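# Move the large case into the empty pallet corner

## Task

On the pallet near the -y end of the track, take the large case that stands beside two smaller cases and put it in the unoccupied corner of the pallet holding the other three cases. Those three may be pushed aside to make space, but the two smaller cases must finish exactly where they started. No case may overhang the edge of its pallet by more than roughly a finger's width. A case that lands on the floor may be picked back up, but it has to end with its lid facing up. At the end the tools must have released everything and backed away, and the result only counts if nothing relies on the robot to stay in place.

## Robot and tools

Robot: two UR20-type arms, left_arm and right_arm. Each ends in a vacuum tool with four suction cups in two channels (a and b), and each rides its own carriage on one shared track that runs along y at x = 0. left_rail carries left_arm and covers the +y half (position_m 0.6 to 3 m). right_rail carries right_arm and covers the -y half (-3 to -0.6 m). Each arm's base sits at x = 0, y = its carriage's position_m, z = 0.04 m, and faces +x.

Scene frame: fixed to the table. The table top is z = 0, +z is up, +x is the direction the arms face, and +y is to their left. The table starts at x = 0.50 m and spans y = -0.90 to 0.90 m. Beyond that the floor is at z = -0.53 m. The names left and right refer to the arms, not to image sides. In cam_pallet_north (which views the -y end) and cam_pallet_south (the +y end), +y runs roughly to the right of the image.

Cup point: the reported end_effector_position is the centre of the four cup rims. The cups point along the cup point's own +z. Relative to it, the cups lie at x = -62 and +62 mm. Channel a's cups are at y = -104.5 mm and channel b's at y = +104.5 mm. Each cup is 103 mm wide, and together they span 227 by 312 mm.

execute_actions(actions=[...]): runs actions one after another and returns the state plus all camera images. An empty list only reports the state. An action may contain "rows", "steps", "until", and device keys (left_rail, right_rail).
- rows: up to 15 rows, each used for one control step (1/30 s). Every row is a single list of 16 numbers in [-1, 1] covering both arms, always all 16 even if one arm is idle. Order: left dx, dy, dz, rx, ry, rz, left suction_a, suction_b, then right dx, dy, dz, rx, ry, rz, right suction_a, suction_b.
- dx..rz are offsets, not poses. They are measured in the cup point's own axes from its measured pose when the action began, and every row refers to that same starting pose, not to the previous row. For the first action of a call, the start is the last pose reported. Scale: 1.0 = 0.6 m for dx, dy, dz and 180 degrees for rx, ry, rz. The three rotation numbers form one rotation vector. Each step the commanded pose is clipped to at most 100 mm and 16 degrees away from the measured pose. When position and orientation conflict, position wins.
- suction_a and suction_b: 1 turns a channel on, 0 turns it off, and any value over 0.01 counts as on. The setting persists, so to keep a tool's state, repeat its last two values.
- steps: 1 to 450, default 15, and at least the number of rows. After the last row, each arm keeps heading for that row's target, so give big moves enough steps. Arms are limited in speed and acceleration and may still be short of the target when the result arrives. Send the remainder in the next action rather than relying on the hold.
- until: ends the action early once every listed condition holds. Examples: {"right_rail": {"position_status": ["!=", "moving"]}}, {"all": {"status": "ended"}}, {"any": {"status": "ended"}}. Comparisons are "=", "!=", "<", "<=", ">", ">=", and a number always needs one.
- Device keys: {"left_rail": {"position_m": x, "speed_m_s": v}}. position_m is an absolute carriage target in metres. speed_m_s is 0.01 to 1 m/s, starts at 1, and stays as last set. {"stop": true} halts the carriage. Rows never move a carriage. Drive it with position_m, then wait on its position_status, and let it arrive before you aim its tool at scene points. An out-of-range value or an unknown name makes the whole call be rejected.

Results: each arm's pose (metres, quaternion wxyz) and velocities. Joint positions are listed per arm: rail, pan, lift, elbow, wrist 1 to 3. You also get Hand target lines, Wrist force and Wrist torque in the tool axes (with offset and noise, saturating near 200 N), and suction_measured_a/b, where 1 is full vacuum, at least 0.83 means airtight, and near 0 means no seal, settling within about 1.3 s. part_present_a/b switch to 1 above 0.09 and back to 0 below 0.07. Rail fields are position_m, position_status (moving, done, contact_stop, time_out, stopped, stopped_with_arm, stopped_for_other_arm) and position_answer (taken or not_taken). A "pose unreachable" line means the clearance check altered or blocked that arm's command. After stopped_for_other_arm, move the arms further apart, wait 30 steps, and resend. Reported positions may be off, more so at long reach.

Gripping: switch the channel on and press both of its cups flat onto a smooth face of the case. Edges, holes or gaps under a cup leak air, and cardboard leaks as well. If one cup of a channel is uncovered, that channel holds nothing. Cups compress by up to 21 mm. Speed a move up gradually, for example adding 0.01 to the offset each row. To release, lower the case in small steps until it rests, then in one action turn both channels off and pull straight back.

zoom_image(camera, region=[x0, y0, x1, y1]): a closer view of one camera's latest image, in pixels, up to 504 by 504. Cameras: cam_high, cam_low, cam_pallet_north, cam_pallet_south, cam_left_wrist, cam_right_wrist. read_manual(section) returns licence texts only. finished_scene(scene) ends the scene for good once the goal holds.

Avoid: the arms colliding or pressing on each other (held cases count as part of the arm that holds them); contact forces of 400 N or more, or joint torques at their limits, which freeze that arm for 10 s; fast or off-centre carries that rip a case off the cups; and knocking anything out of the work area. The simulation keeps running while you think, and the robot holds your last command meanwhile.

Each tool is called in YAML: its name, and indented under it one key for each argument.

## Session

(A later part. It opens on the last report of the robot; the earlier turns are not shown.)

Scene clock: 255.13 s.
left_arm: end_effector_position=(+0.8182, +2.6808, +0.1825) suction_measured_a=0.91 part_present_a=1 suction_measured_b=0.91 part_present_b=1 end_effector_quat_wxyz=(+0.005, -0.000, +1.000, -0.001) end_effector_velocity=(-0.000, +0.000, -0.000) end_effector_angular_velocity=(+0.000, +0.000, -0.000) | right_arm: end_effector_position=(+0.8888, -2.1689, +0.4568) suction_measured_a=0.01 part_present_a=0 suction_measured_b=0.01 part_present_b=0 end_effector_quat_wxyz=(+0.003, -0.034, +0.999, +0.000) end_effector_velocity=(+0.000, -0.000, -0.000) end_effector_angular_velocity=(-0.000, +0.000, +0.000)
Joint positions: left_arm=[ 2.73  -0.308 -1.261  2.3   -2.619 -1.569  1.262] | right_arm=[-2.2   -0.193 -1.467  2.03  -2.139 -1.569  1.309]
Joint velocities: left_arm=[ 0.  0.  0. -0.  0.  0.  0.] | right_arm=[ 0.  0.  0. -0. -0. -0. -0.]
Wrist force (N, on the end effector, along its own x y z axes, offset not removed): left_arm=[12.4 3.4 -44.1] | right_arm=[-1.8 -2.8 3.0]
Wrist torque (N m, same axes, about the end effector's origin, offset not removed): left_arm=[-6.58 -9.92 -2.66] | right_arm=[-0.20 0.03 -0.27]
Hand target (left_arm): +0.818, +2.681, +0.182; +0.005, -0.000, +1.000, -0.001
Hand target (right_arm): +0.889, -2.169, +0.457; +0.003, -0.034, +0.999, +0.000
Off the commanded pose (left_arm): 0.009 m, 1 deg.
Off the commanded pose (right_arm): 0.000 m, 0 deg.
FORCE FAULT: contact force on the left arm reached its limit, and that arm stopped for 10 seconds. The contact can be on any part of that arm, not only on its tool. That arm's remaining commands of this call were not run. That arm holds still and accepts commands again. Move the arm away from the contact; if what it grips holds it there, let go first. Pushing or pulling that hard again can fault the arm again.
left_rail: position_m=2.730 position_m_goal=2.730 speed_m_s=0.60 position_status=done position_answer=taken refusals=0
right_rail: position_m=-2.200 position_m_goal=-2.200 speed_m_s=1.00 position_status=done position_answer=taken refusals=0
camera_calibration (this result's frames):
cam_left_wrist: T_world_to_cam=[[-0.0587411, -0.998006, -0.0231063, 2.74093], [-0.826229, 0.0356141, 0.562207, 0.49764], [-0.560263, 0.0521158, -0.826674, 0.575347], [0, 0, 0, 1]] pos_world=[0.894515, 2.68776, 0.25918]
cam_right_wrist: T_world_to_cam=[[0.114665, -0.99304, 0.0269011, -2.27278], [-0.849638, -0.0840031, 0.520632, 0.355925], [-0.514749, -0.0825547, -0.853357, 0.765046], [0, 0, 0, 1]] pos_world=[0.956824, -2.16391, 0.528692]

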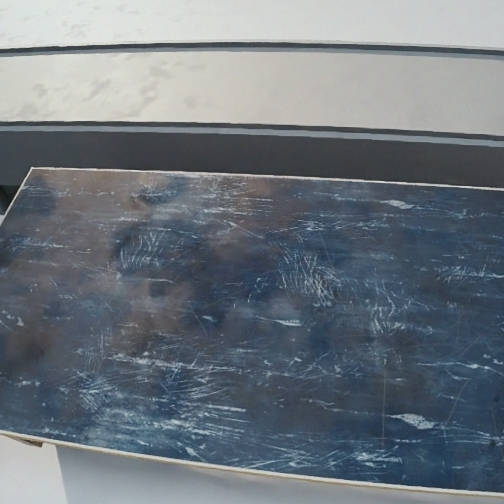

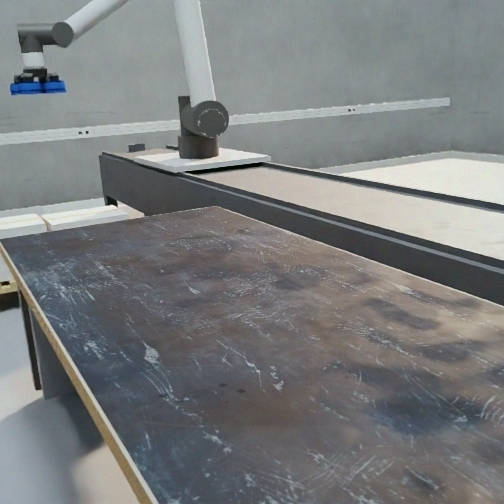

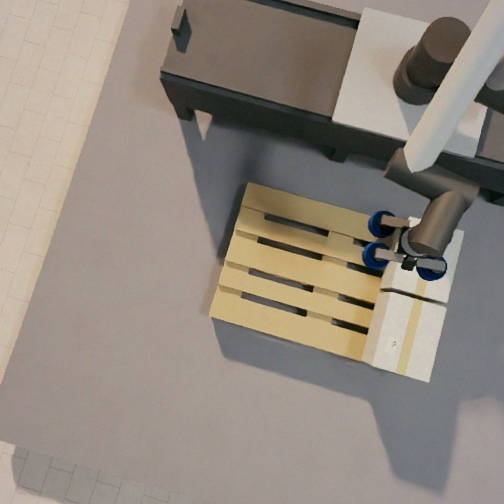

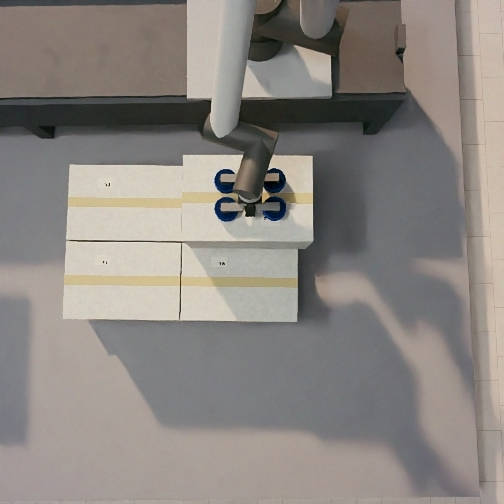

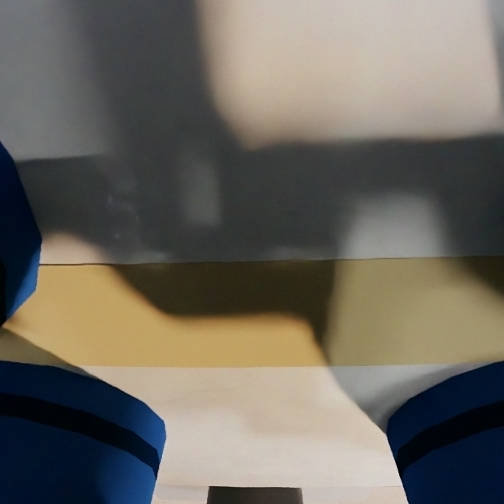

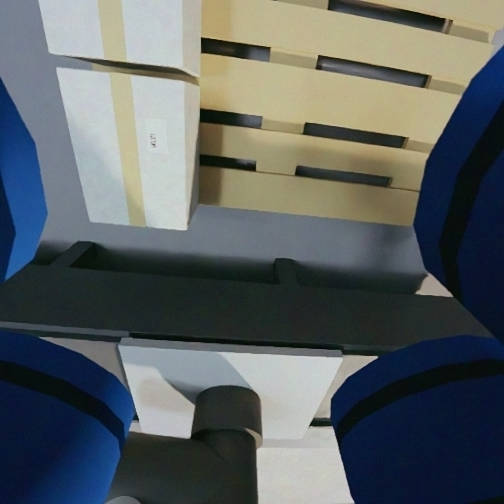

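execute_actions:
  actions:
    - {"rows":[[0,0,-0.02,0,0,0,1,1,0,0,0,0,0,0,0,0],[0,0,-0.05,0,0,0,1,1,0,0,0,0,0,0,0,0]],"steps":20}
    - {"rows":[[0.04,0.03,0,0,0,0,1,1,0,0,0,0,0,0,0,0],[0.1,0.07,0,0,0,0,1,1,0,0,0,0,0,0,0,0]],"steps":30}

Scene clock: 265.27 s.
left_arm: end_effector_position=(+0.7580, +2.7229, +0.2115) suction_measured_a=0.91 part_present_a=1 suction_measured_b=0.91 part_present_b=1 end_effector_quat_wxyz=(+0.005, -0.000, +1.000, -0.001) end_effector_velocity=(-0.000, +0.000, -0.000) end_effector_angular_velocity=(+0.000, +0.000, +0.000) | right_arm: end_effector_position=(+0.8888, -2.1689, +0.4568) suction_measured_a=0.01 part_present_a=0 suction_measured_b=0.01 part_present_b=0 end_effector_quat_wxyz=(+0.003, -0.034, +0.999, +0.000) end_effector_velocity=(+0.000, -0.000, -0.000) end_effector_angular_velocity=(+0.000, +0.000, -0.000)
Joint positions: left_arm=[ 2.73  -0.278 -1.354  2.371 -2.598 -1.569  1.292] | right_arm=[-2.2   -0.193 -1.467  2.03  -2.139 -1.569  1.309]
Joint velocities: left_arm=[ 0.  0. -0.  0. -0. -0.  0.] | right_arm=[ 0. -0.  0. -0.  0. -0.  0.]
Wrist force (N, on the end effector, along its own x y z axes, offset not removed): left_arm=[1.0 0.8 51.3] | right_arm=[-3.2 -0.2 1.4]
Wrist torque (N m, same axes, about the end effector's origin, offset not removed): left_arm=[6.99 2.52 -0.31] | right_arm=[0.05 0.15 -0.17]
Hand target (left_arm): +0.758, +2.723, +0.212; +0.005, -0.000, +1.000, -0.001
Hand target (right_arm): +0.889, -2.169, +0.457; +0.003, -0.034, +0.999, +0.000
Off the commanded pose (left_arm): 0.000 m, 0 deg.
Off the commanded pose (right_arm): 0.000 m, 0 deg.
left_rail: position_m=2.730 position_m_goal=2.730 speed_m_s=0.60 position_status=done position_answer=taken refusals=0
right_rail: position_m=-2.200 position_m_goal=-2.200 speed_m_s=1.00 position_status=done position_answer=taken refusals=0
camera_calibration (this result's frames):
cam_left_wrist: T_world_to_cam=[[-0.0587671, -0.998005, -0.0230849, 2.78003], [-0.826174, 0.0356427, 0.562286, 0.429903], [-0.560342, 0.0521161, -0.82662, 0.563458], [0, 0, 0, 1]] pos_world=[0.834278, 2.7298, 0.288214]
cam_right_wrist: T_world_to_cam=[[0.114665, -0.99304, 0.026901, -2.27278], [-0.849638, -0.0840031, 0.520632, 0.355924], [-0.514749, -0.0825546, -0.853357, 0.765047], [0, 0, 0, 1]] pos_world=[0.956824, -2.16391, 0.528692]

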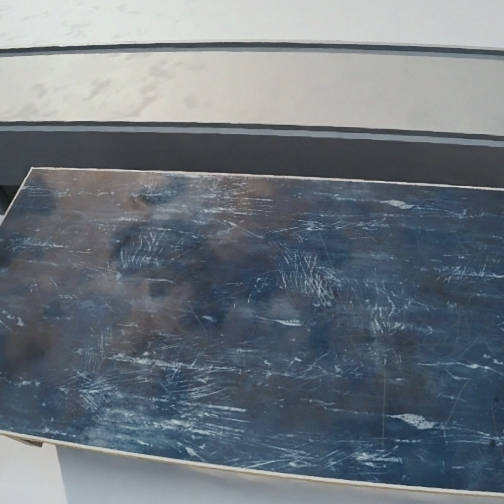

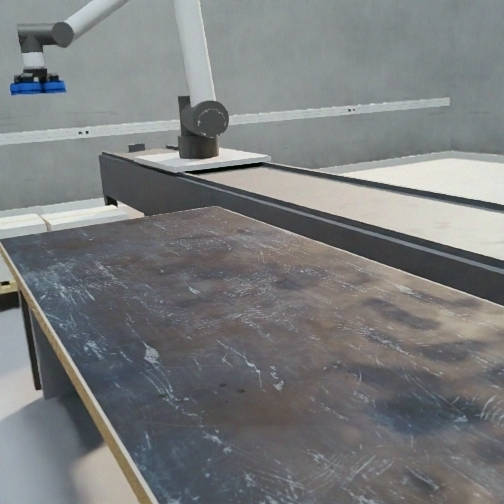

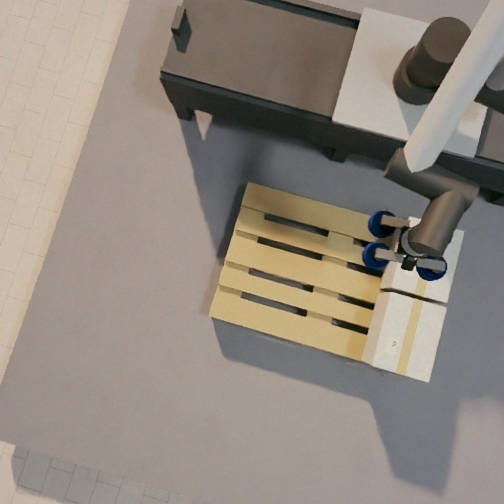

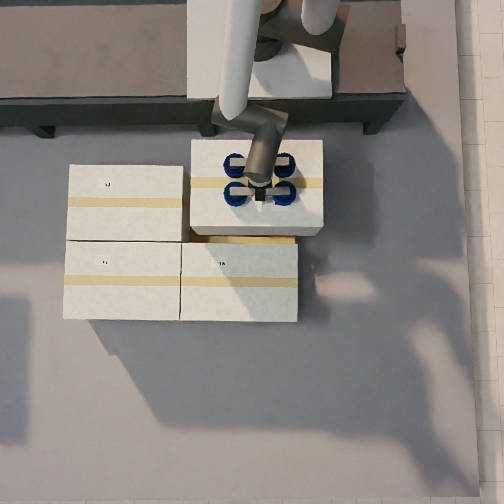

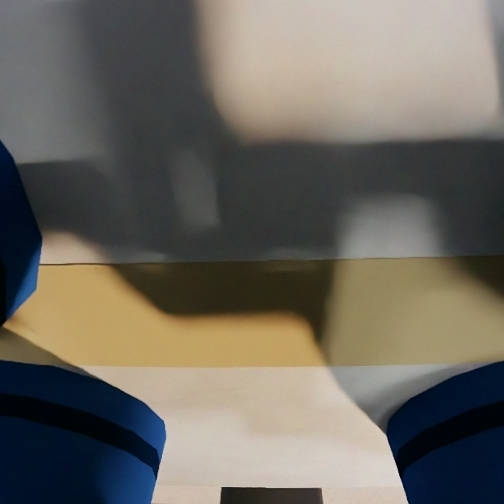

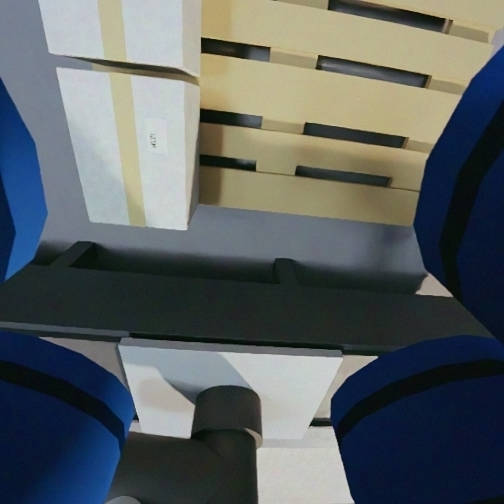

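execute_actions:
  actions:
    - {"rows":[[0,0,0.03,0,0,0,1,1,0,0,0,0,0,0,0,0],[0,0,0.06,0,0,0,1,1,0,0,0,0,0,0,0,0],[0,0,0.09,0,0,0,1,1,0,0,0,0,0,0,0,0],[0,0,0.12,0,0,0,1,1,0,0,0,0,0,0,0,0],[0,0,0.15,0,0,0,1,1,0,0,0,0,0,0,0,0],[0,0,0.18,0,0,0,1,1,0,0,0,0,0,0,0,0],[0,0,0.21,0,0,0,1,1,0,0,0,0,0,0,0,0],[0,0,0.24,0,0,0,1,1,0,0,0,0,0,0,0,0],[0,0,0.27,0,0,0,1,1,0,0,0,0,0,0,0,0],[0,0,0.3,0,0,0,1,1,0,0,0,0,0,0,0,0],[0,0,0.35,0,0,0,1,1,0,0,0,0,0,0,0,0],[0,0,0.45,0,0,0,1,1,0,0,0,0,0,0,0,0]],"steps":45}

Scene clock: 279.33 s.
left_arm: end_effector_position=(+0.7604, +2.7225, -0.0582) suction_measured_a=0.91 part_present_a=1 suction_measured_b=0.91 part_present_b=1 end_effector_quat_wxyz=(+0.005, -0.000, +1.000, -0.001) end_effector_velocity=(+0.000, +0.000, -0.000) end_effector_angular_velocity=(+0.000, -0.000, +0.000) | right_arm: end_effector_position=(+0.8888, -2.1689, +0.4568) suction_measured_a=0.01 part_present_a=0 suction_measured_b=0.01 part_present_b=0 end_effector_quat_wxyz=(+0.003, -0.034, +0.999, +0.000) end_effector_velocity=(+0.000, -0.000, -0.000) end_effector_angular_velocity=(-0.000, +0.000, +0.000)
Joint positions: left_arm=[ 2.73  -0.278 -0.908  2.423 -3.095 -1.569  1.293] | right_arm=[-2.2   -0.193 -1.467  2.03  -2.139 -1.569  1.309]
Joint velocities: left_arm=[ 0.     0.     0.001 -0.    -0.001  0.     0.   ] | right_arm=[ 0. -0.  0. -0. -0. -0. -0.]
Wrist force (N, on the end effector, along its own x y z axes, offset not removed): left_arm=[0.3 -1.0 56.3] | right_arm=[-2.1 -0.2 0.3]
Wrist torque (N m, same axes, about the end effector's origin, offset not removed): left_arm=[6.92 2.52 -0.19] | right_arm=[0.11 0.04 -0.32]
Hand target (left_arm): +0.760, +2.723, -0.058; +0.005, -0.000, +1.000, -0.001
Hand target (right_arm): +0.889, -2.169, +0.457; +0.003, -0.034, +0.999, +0.000
Off the commanded pose (left_arm): 0.000 m, 0 deg.
Off the commanded pose (right_arm): 0.000 m, 0 deg.
left_rail: position_m=2.730 position_m_goal=2.730 speed_m_s=0.60 position_status=done position_answer=taken refusals=0
right_rail: position_m=-2.200 position_m_goal=-2.200 speed_m_s=1.00 position_status=done position_answer=taken refusals=0
camera_calibration (this result's frames):
cam_left_wrist: T_world_to_cam=[[-0.0587706, -0.998005, -0.0230811, 2.77363], [-0.82618, 0.0356482, 0.562277, 0.583641], [-0.560333, 0.0521145, -0.826627, 0.341866], [0, 0, 0, 1]] pos_world=[0.836759, 2.72948, 0.0184458]
cam_right_wrist: T_world_to_cam=[[0.114665, -0.99304, 0.0269011, -2.27278], [-0.849638, -0.0840029, 0.520632, 0.355925], [-0.514749, -0.0825545, -0.853357, 0.765047], [0, 0, 0, 1]] pos_world=[0.956823, -2.16391, 0.528692]

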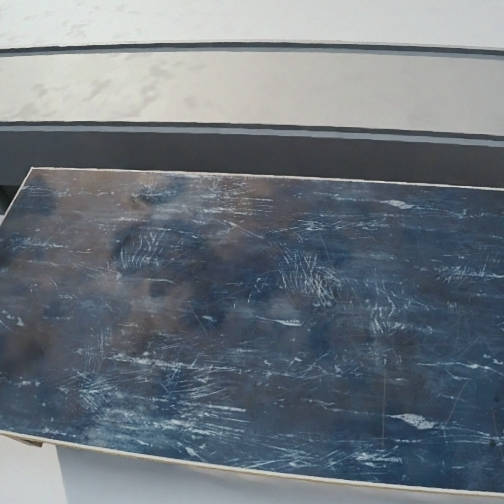

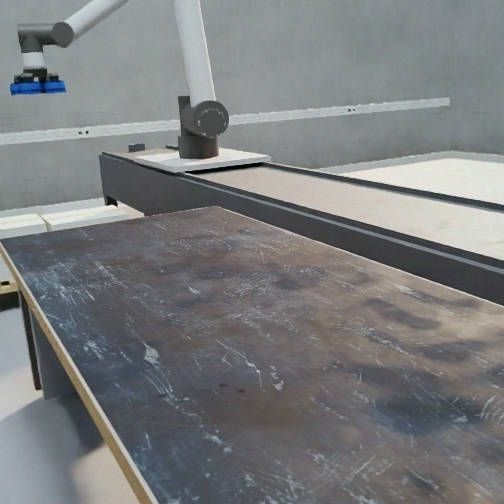

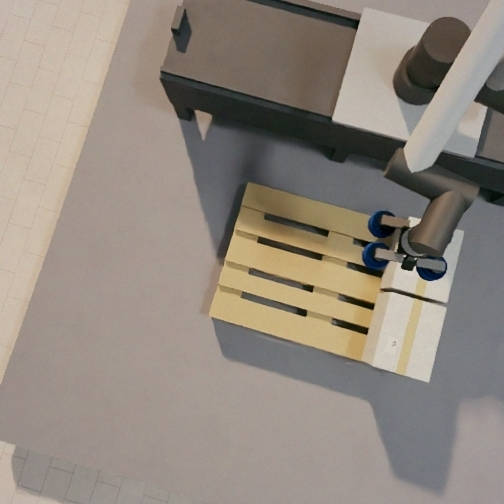

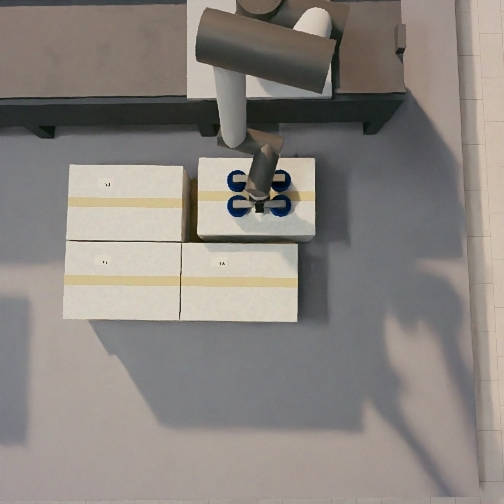

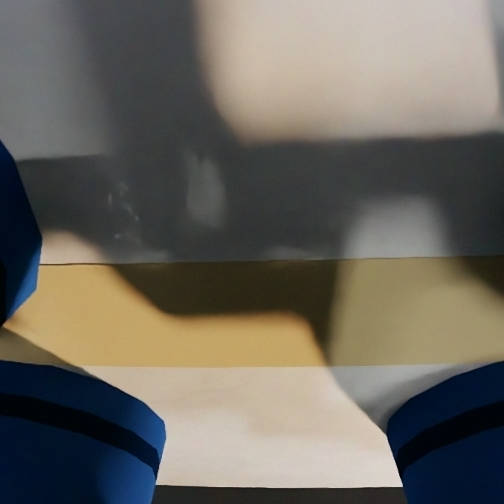

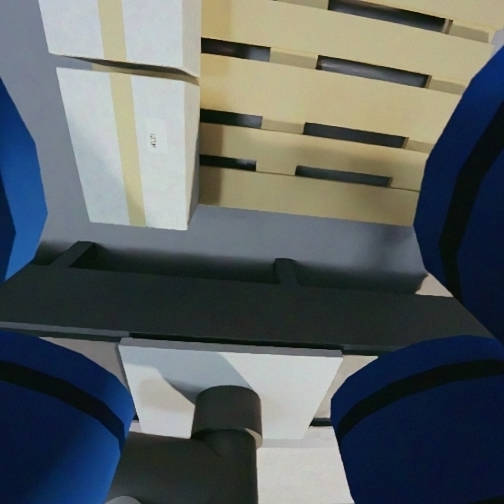

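execute_actions:
  actions:
    - {"rows":[[-0.01,-0.03,0,0,0,0,1,1,0,0,0,0,0,0,0,0],[-0.02,-0.06,0,0,0,0,1,1,0,0,0,0,0,0,0,0],[-0.03,-0.09,0.04,0,0,0,1,1,0,0,0,0,0,0,0,0]],"steps":30}

zoom_image:
  camera: "cam_pallet_south"
  region: [150, 130, 350, 330]

Scene clock: 291.53 s.
left_arm: end_effector_position=(+0.7786, +2.6686, -0.0820) suction_measured_a=0.91 part_present_a=1 suction_measured_b=0.91 part_present_b=1 end_effector_quat_wxyz=(+0.005, -0.000, +1.000, -0.001) end_effector_velocity=(+0.000, -0.000, -0.000) end_effector_angular_velocity=(-0.000, -0.000, -0.000) | right_arm: end_effector_position=(+0.8888, -2.1689, +0.4568) suction_measured_a=0.01 part_present_a=0 suction_measured_b=0.01 part_present_b=0 end_effector_quat_wxyz=(+0.003, -0.034, +0.999, +0.000) end_effector_velocity=(-0.000, +0.000, +0.000) end_effector_angular_velocity=(-0.000, -0.000, -0.000)
Joint positions: left_arm=[ 2.73  -0.34  -0.866  2.39  -3.105 -1.569  1.231] | right_arm=[-2.2   -0.193 -1.467  2.03  -2.139 -1.569  1.309]
Joint velocities: left_arm=[ 0. -0.  0. -0. -0.  0. -0.] | right_arm=[ 0.  0. -0.  0. -0. -0.  0.]
Wrist force (N, on the end effector, along its own x y z axes, offset not removed): left_arm=[5.3 -1.3 49.8] | right_arm=[-0.3 -1.7 2.1]
Wrist torque (N m, same axes, about the end effector's origin, offset not removed): left_arm=[6.67 1.81 -0.21] | right_arm=[-0.14 -0.22 -0.27]
Hand target (left_arm): +0.779, +2.669, -0.082; +0.005, -0.000, +1.000, -0.001
Hand target (right_arm): +0.889, -2.169, +0.457; +0.003, -0.034, +0.999, +0.000
Off the commanded pose (left_arm): 0.000 m, 0 deg.
Off the commanded pose (right_arm): 0.000 m, 0 deg.
left_rail: position_m=2.730 position_m_goal=2.730 speed_m_s=0.60 position_status=done position_answer=taken refusals=0
right_rail: position_m=-2.200 position_m_goal=-2.200 speed_m_s=1.00 position_status=done position_answer=taken refusals=0
camera_calibration (this result's frames):
cam_left_wrist: T_world_to_cam=[[-0.058745, -0.998004, -0.0231572, 2.7203], [-0.826192, 0.0355852, 0.562264, 0.614107], [-0.560318, 0.0521624, -0.826634, 0.335124], [0, 0, 0, 1]] pos_world=[0.85495, 2.67554, -0.00527098]
cam_right_wrist: T_world_to_cam=[[0.114666, -0.99304, 0.0269011, -2.27278], [-0.849638, -0.0840034, 0.520632, 0.355924], [-0.514749, -0.0825548, -0.853357, 0.765046], [0, 0, 0, 1]] pos_world=[0.956823, -2.16391, 0.528693]

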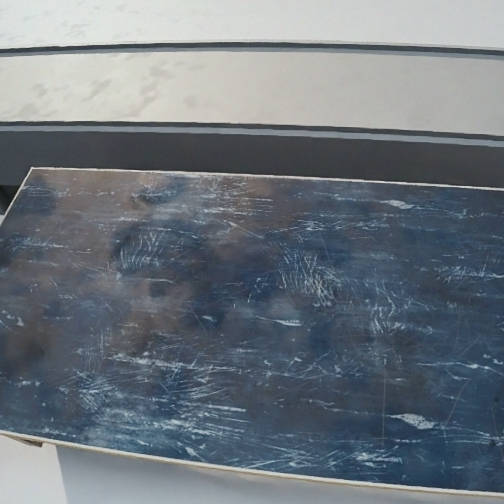

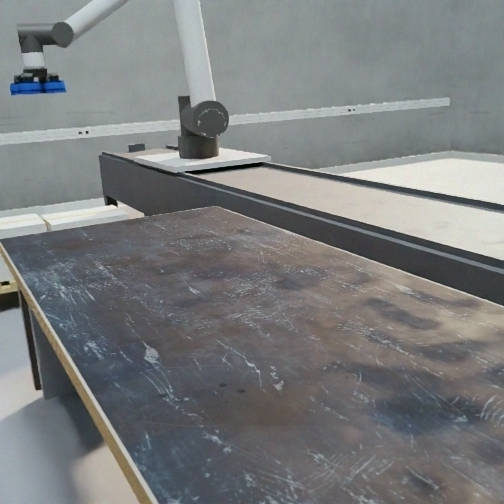

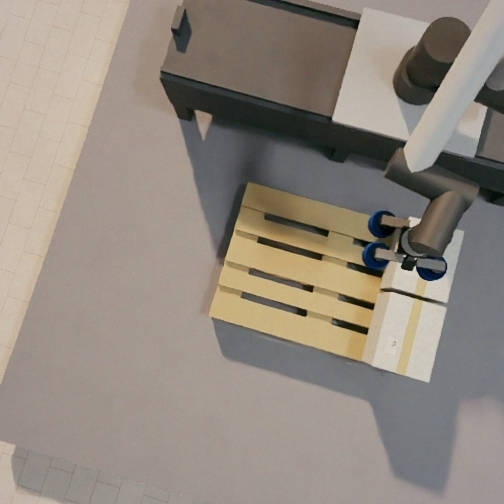

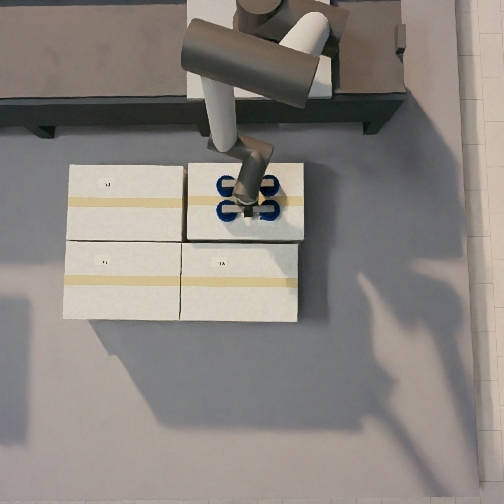

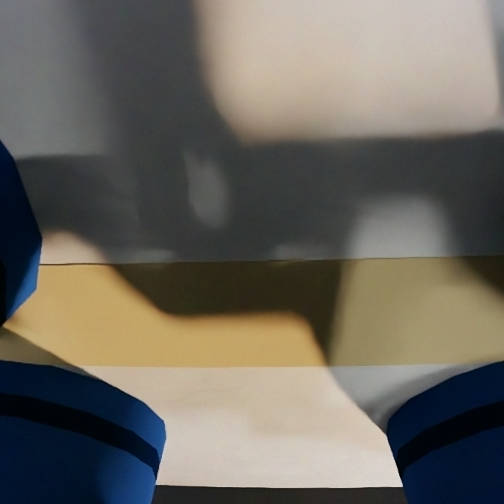

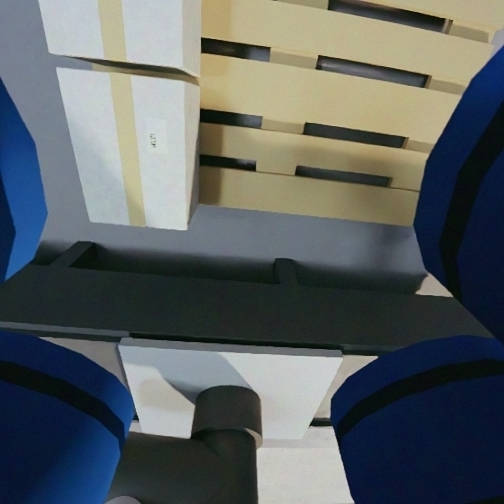

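Region (150, 130, 350, 330) of cam_pallet_south's 504x504 image, scaled by 2.520, with more detail than that image has.

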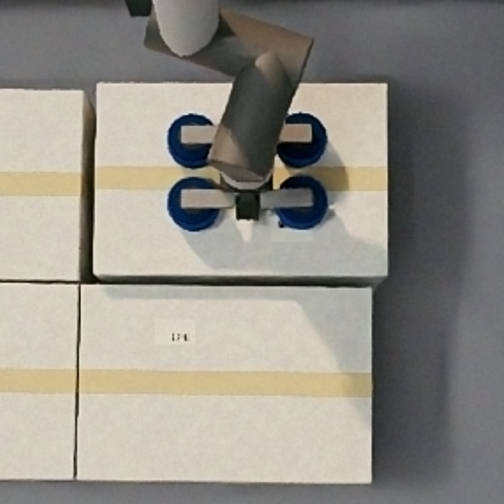

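execute_actions:
  actions:
    - {"rows":[[-0.013,-0.03,0,0,0,0,1,1,0,0,0,0,0,0,0,0]],"steps":15}
    - {"rows":[[0,0,0.015,0,0,0,1,1,0,0,0,0,0,0,0,0]],"steps":20}

zoom_image:
  camera: "cam_pallet_south"
  region: [150, 130, 350, 330]

Scene clock: 303.07 s.
left_arm: end_effector_position=(+0.7863, +2.6510, -0.0908) suction_measured_a=0.91 part_present_a=1 suction_measured_b=0.91 part_present_b=1 end_effector_quat_wxyz=(+0.005, -0.000, +1.000, -0.001) end_effector_velocity=(+0.000, +0.000, -0.000) end_effector_angular_velocity=(-0.000, -0.000, -0.000) | right_arm: end_effector_position=(+0.8888, -2.1689, +0.4568) suction_measured_a=0.01 part_present_a=0 suction_measured_b=0.01 part_present_b=0 end_effector_quat_wxyz=(+0.003, -0.034, +0.999, +0.000) end_effector_velocity=(+0.000, -0.000, -0.000) end_effector_angular_velocity=(+0.000, +0.000, -0.000)
Joint positions: left_arm=[ 2.73  -0.358 -0.85   2.375 -3.106 -1.568  1.212] | right_arm=[-2.2   -0.193 -1.467  2.03  -2.139 -1.569  1.309]
Joint velocities: left_arm=[ 0.     0.     0.001 -0.    -0.001 -0.     0.001] | right_arm=[ 0. -0.  0. -0.  0. -0.  0.]
Wrist force (N, on the end effector, along its own x y z axes, offset not removed): left_arm=[3.5 -3.9 55.0] | right_arm=[-2.1 0.0 1.8]
Wrist torque (N m, same axes, about the end effector's origin, offset not removed): left_arm=[6.25 2.09 0.07] | right_arm=[0.24 0.11 -0.24]
Hand target (left_arm): +0.786, +2.651, -0.091; +0.005, -0.000, +1.000, -0.001
Hand target (right_arm): +0.889, -2.169, +0.457; +0.003, -0.034, +0.999, +0.000
Off the commanded pose (left_arm): 0.000 m, 0 deg.
Off the commanded pose (right_arm): 0.000 m, 0 deg.
left_rail: position_m=2.730 position_m_goal=2.730 speed_m_s=0.60 position_status=done position_answer=taken refusals=0
right_rail: position_m=-2.200 position_m_goal=-2.200 speed_m_s=1.00 position_status=done position_answer=taken refusals=0
camera_calibration (this result's frames):
cam_left_wrist: T_world_to_cam=[[-0.0587584, -0.998002, -0.023205, 2.703], [-0.826205, 0.0355706, 0.562245, 0.62608], [-0.560297, 0.0522088, -0.826645, 0.332892], [0, 0, 0, 1]] pos_world=[0.862612, 2.65795, -0.0141046]
cam_right_wrist: T_world_to_cam=[[0.114665, -0.99304, 0.026901, -2.27278], [-0.849638, -0.0840032, 0.520633, 0.355924], [-0.514749, -0.0825547, -0.853357, 0.765047], [0, 0, 0, 1]] pos_world=[0.956824, -2.16391, 0.528692]

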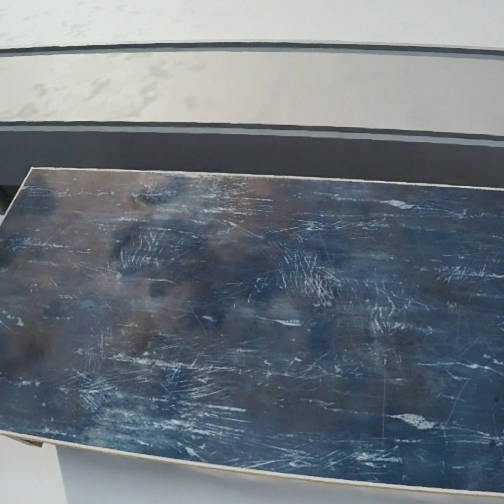

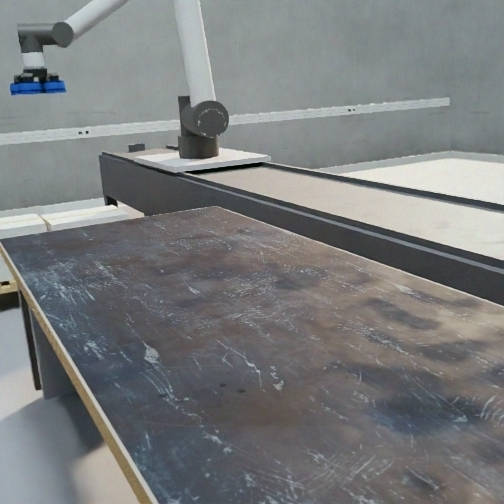

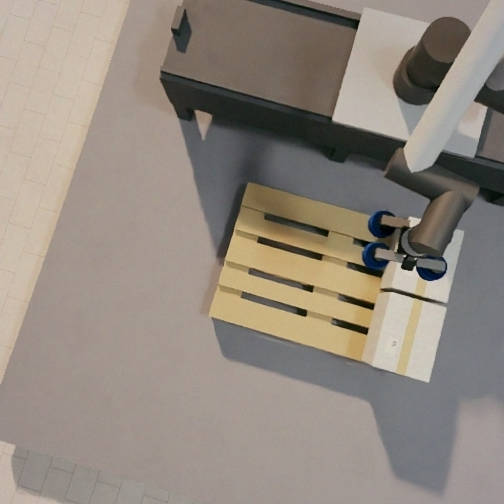

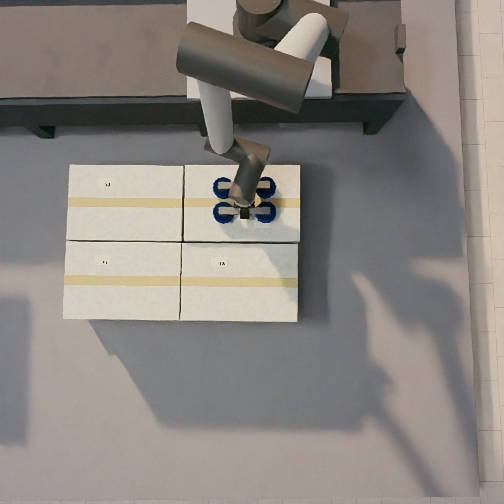

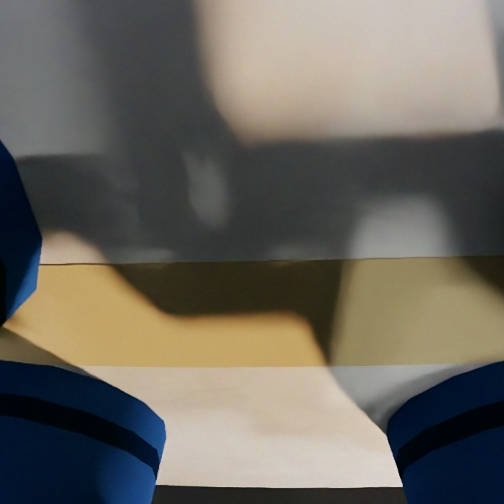

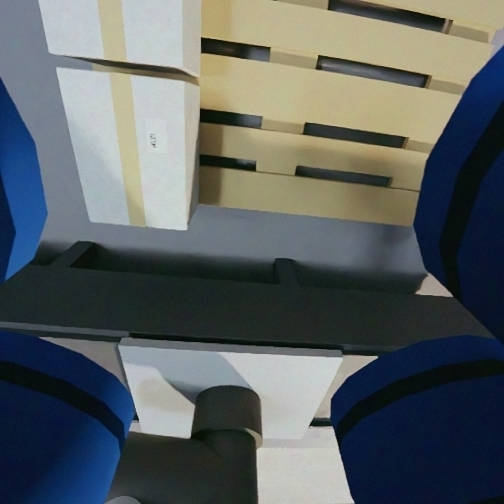

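Region (150, 130, 350, 330) of cam_pallet_south's 504x504 image, scaled by 2.520, with more detail than that image has.

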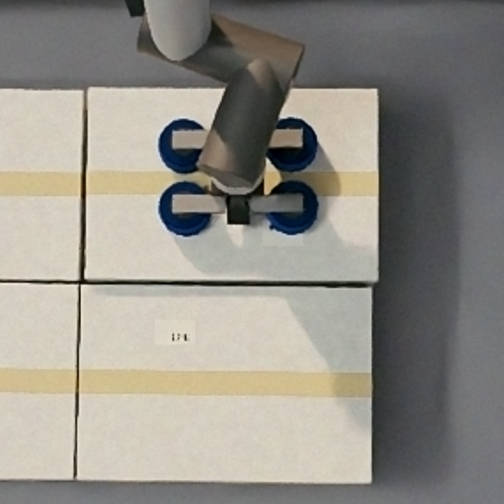

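execute_actions:
  actions:
    - {"rows":[[0,0,0.015,0,0,0,1,1,0,0,0,0,0,0,0,0]],"steps":20}

execute_actions:
  actions:
    - {"rows":[[0,0,0.008,0,0,0,1,1,0,0,0,0,0,0,0,0]],"steps":20}

Scene clock: 310.20 s.
left_arm: end_effector_position=(+0.7864, +2.6510, -0.0997) suction_measured_a=0.91 part_present_a=1 suction_measured_b=0.91 part_present_b=1 end_effector_quat_wxyz=(+0.005, -0.000, +1.000, -0.001) end_effector_velocity=(+0.000, +0.000, -0.000) end_effector_angular_velocity=(+0.000, -0.000, +0.000) | right_arm: end_effector_position=(+0.8888, -2.1689, +0.4568) suction_measured_a=0.01 part_present_a=0 suction_measured_b=0.01 part_present_b=0 end_effector_quat_wxyz=(+0.003, -0.034, +0.999, +0.000) end_effector_velocity=(+0.000, +0.000, -0.000) end_effector_angular_velocity=(-0.000, +0.000, -0.000)
Joint positions: left_arm=[ 2.73  -0.358 -0.835  2.373 -3.119 -1.569  1.213] | right_arm=[-2.2   -0.193 -1.467  2.03  -2.139 -1.569  1.309]
Joint velocities: left_arm=[ 0.    -0.     0.001 -0.    -0.001  0.     0.   ] | right_arm=[ 0.  0.  0. -0.  0. -0.  0.]
Wrist force (N, on the end effector, along its own x y z axes, offset not removed): left_arm=[-1.1 -3.5 59.3] | right_arm=[-0.8 -1.6 1.6]
Wrist torque (N m, same axes, about the end effector's origin, offset not removed): left_arm=[6.42 2.76 0.02] | right_arm=[-0.07 -0.14 -0.26]
Hand target (left_arm): +0.786, +2.651, -0.100; +0.005, -0.000, +1.000, -0.001
Hand target (right_arm): +0.889, -2.169, +0.457; +0.003, -0.034, +0.999, +0.000
Off the commanded pose (left_arm): 0.000 m, 0 deg.
Off the commanded pose (right_arm): 0.000 m, 0 deg.
left_rail: position_m=2.730 position_m_goal=2.730 speed_m_s=0.60 position_status=done position_answer=taken refusals=0
right_rail: position_m=-2.200 position_m_goal=-2.200 speed_m_s=1.00 position_status=done position_answer=taken refusals=0
camera_calibration (this result's frames):
cam_left_wrist: T_world_to_cam=[[-0.0587807, -0.998002, -0.0231704, 2.70283], [-0.826201, 0.0356083, 0.562249, 0.631071], [-0.5603, 0.0521927, -0.826644, 0.325603], [0, 0, 0, 1]] pos_world=[0.862701, 2.65796, -0.0230354]
cam_right_wrist: T_world_to_cam=[[0.114665, -0.99304, 0.0269011, -2.27278], [-0.849638, -0.0840033, 0.520632, 0.355924], [-0.514749, -0.0825547, -0.853357, 0.765046], [0, 0, 0, 1]] pos_world=[0.956824, -2.16391, 0.528692]

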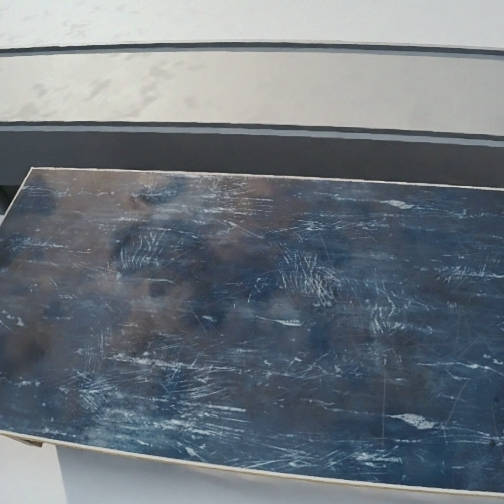

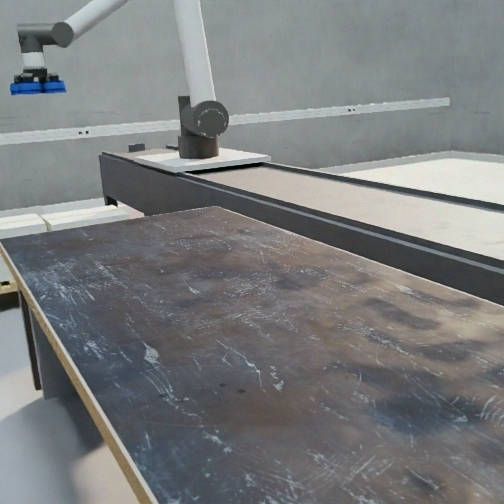

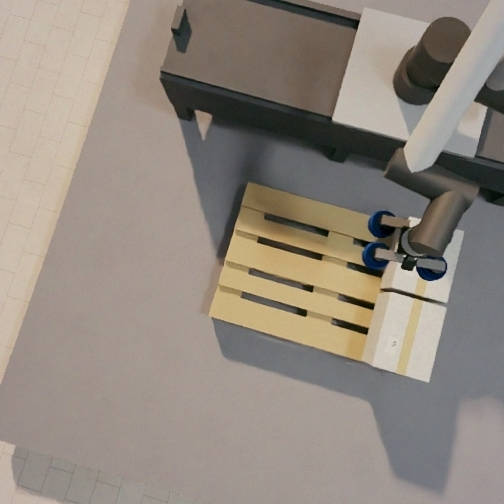

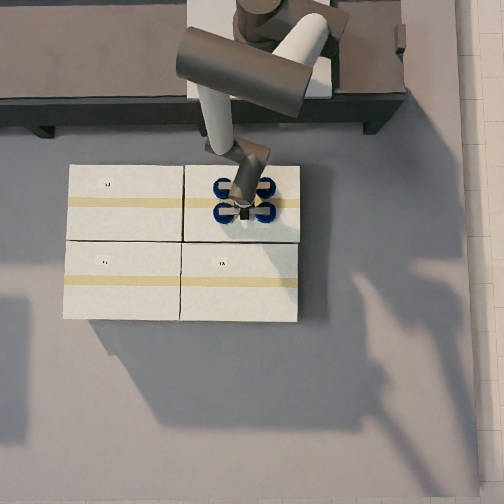

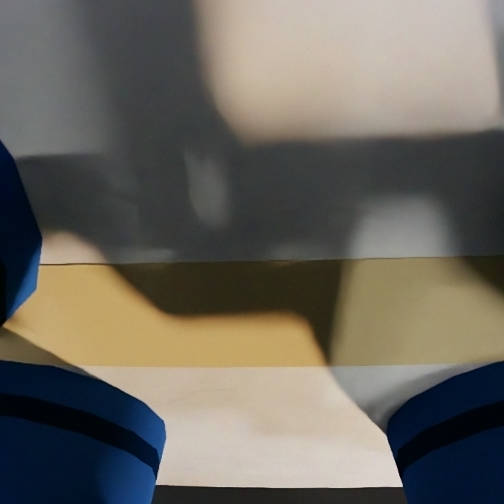

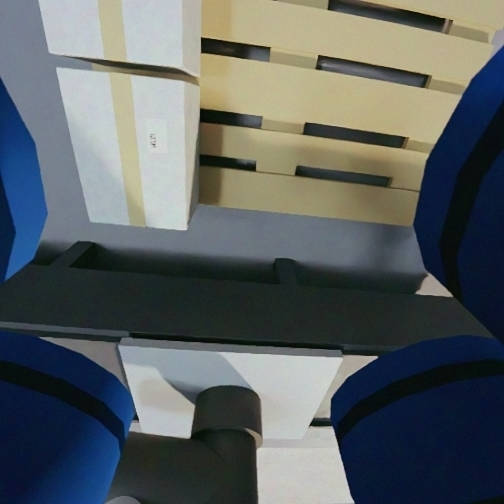

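Scene clock: 310.87 s.
left_arm: end_effector_position=(+0.7864, +2.6510, -0.1045) suction_measured_a=0.91 part_present_a=1 suction_measured_b=0.91 part_present_b=1 end_effector_quat_wxyz=(+0.005, -0.000, +1.000, -0.001) end_effector_velocity=(-0.000, +0.000, -0.000) end_effector_angular_velocity=(+0.000, +0.000, +0.000) | right_arm: end_effector_position=(+0.8888, -2.1689, +0.4568) suction_measured_a=0.01 part_present_a=0 suction_measured_b=0.01 part_present_b=0 end_effector_quat_wxyz=(+0.003, -0.034, +0.999, +0.000) end_effector_velocity=(+0.000, -0.000, -0.000) end_effector_angular_velocity=(+0.000, +0.000, +0.000)
Joint positions: left_arm=[ 2.73  -0.358 -0.827  2.372 -3.125 -1.568  1.213] | right_arm=[-2.2   -0.193 -1.467  2.03  -2.139 -1.569  1.309]
Joint velocities: left_arm=[ 0. -0.  0. -0. -0.  0. -0.] | right_arm=[ 0. -0.  0. -0.  0. -0. -0.]
Wrist force (N, on the end effector, along its own x y z axes, offset not removed): left_arm=[0.6 -0.5 59.0] | right_arm=[-1.6 0.5 0.1]
Wrist torque (N m, same axes, about the end effector's origin, offset not removed): left_arm=[6.93 2.68 -0.10] | right_arm=[0.21 -0.04 -0.23]
Hand target (left_arm): +0.786, +2.651, -0.105; +0.005, -0.000, +1.000, -0.001
Hand target (right_arm): +0.889, -2.169, +0.457; +0.003, -0.034, +0.999, +0.000
Off the commanded pose (left_arm): 0.000 m, 0 deg.
Off the commanded pose (right_arm): 0.000 m, 0 deg.
left_rail: position_m=2.730 position_m_goal=2.730 speed_m_s=0.60 position_status=done position_answer=taken refusals=0
right_rail: position_m=-2.200 position_m_goal=-2.200 speed_m_s=1.00 position_status=done position_answer=taken refusals=0
camera_calibration (this result's frames):
cam_left_wrist: T_world_to_cam=[[-0.05878, -0.998001, -0.0232146, 2.70271], [-0.826213, 0.035584, 0.562232, 0.633863], [-0.560282, 0.0522282, -0.826653, 0.321586], [0, 0, 0, 1]] pos_world=[0.862751, 2.65796, -0.0277963]
cam_right_wrist: T_world_to_cam=[[0.114665, -0.99304, 0.0269011, -2.27278], [-0.849638, -0.0840029, 0.520633, 0.355925], [-0.514749, -0.0825546, -0.853357, 0.765047], [0, 0, 0, 1]] pos_world=[0.956823, -2.16391, 0.528692]

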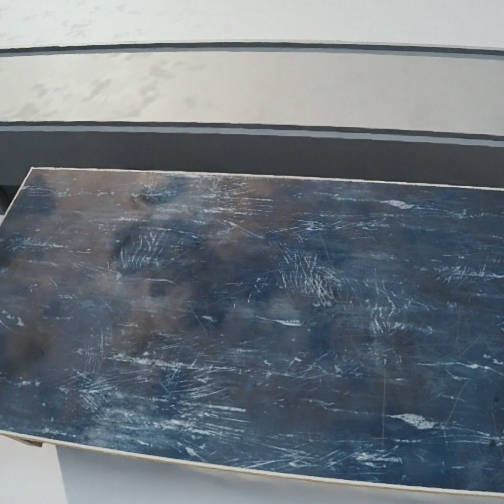

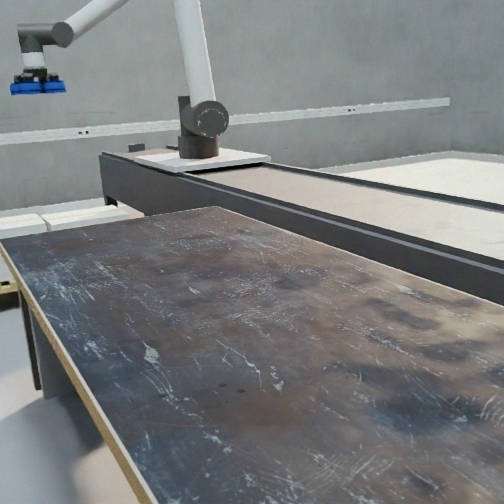

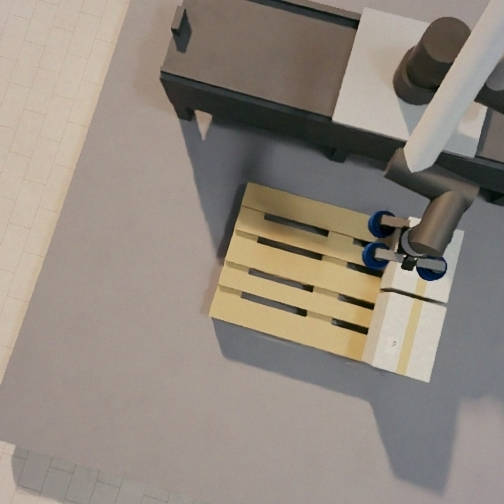

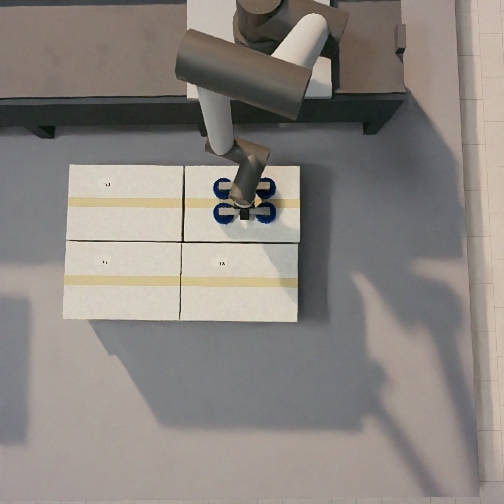

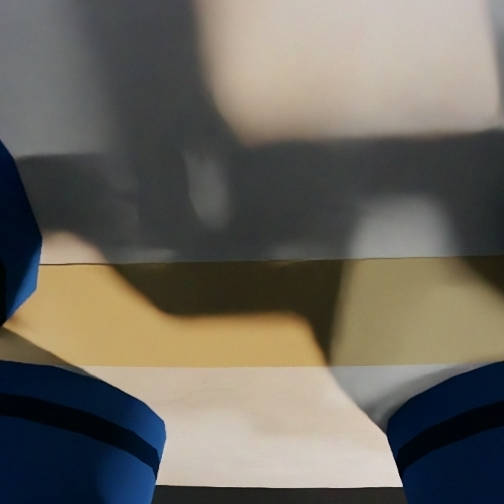

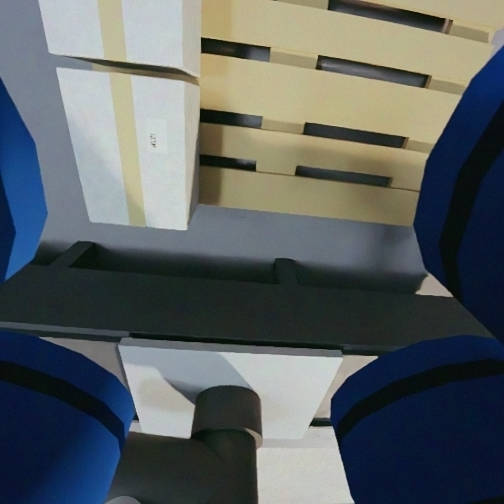

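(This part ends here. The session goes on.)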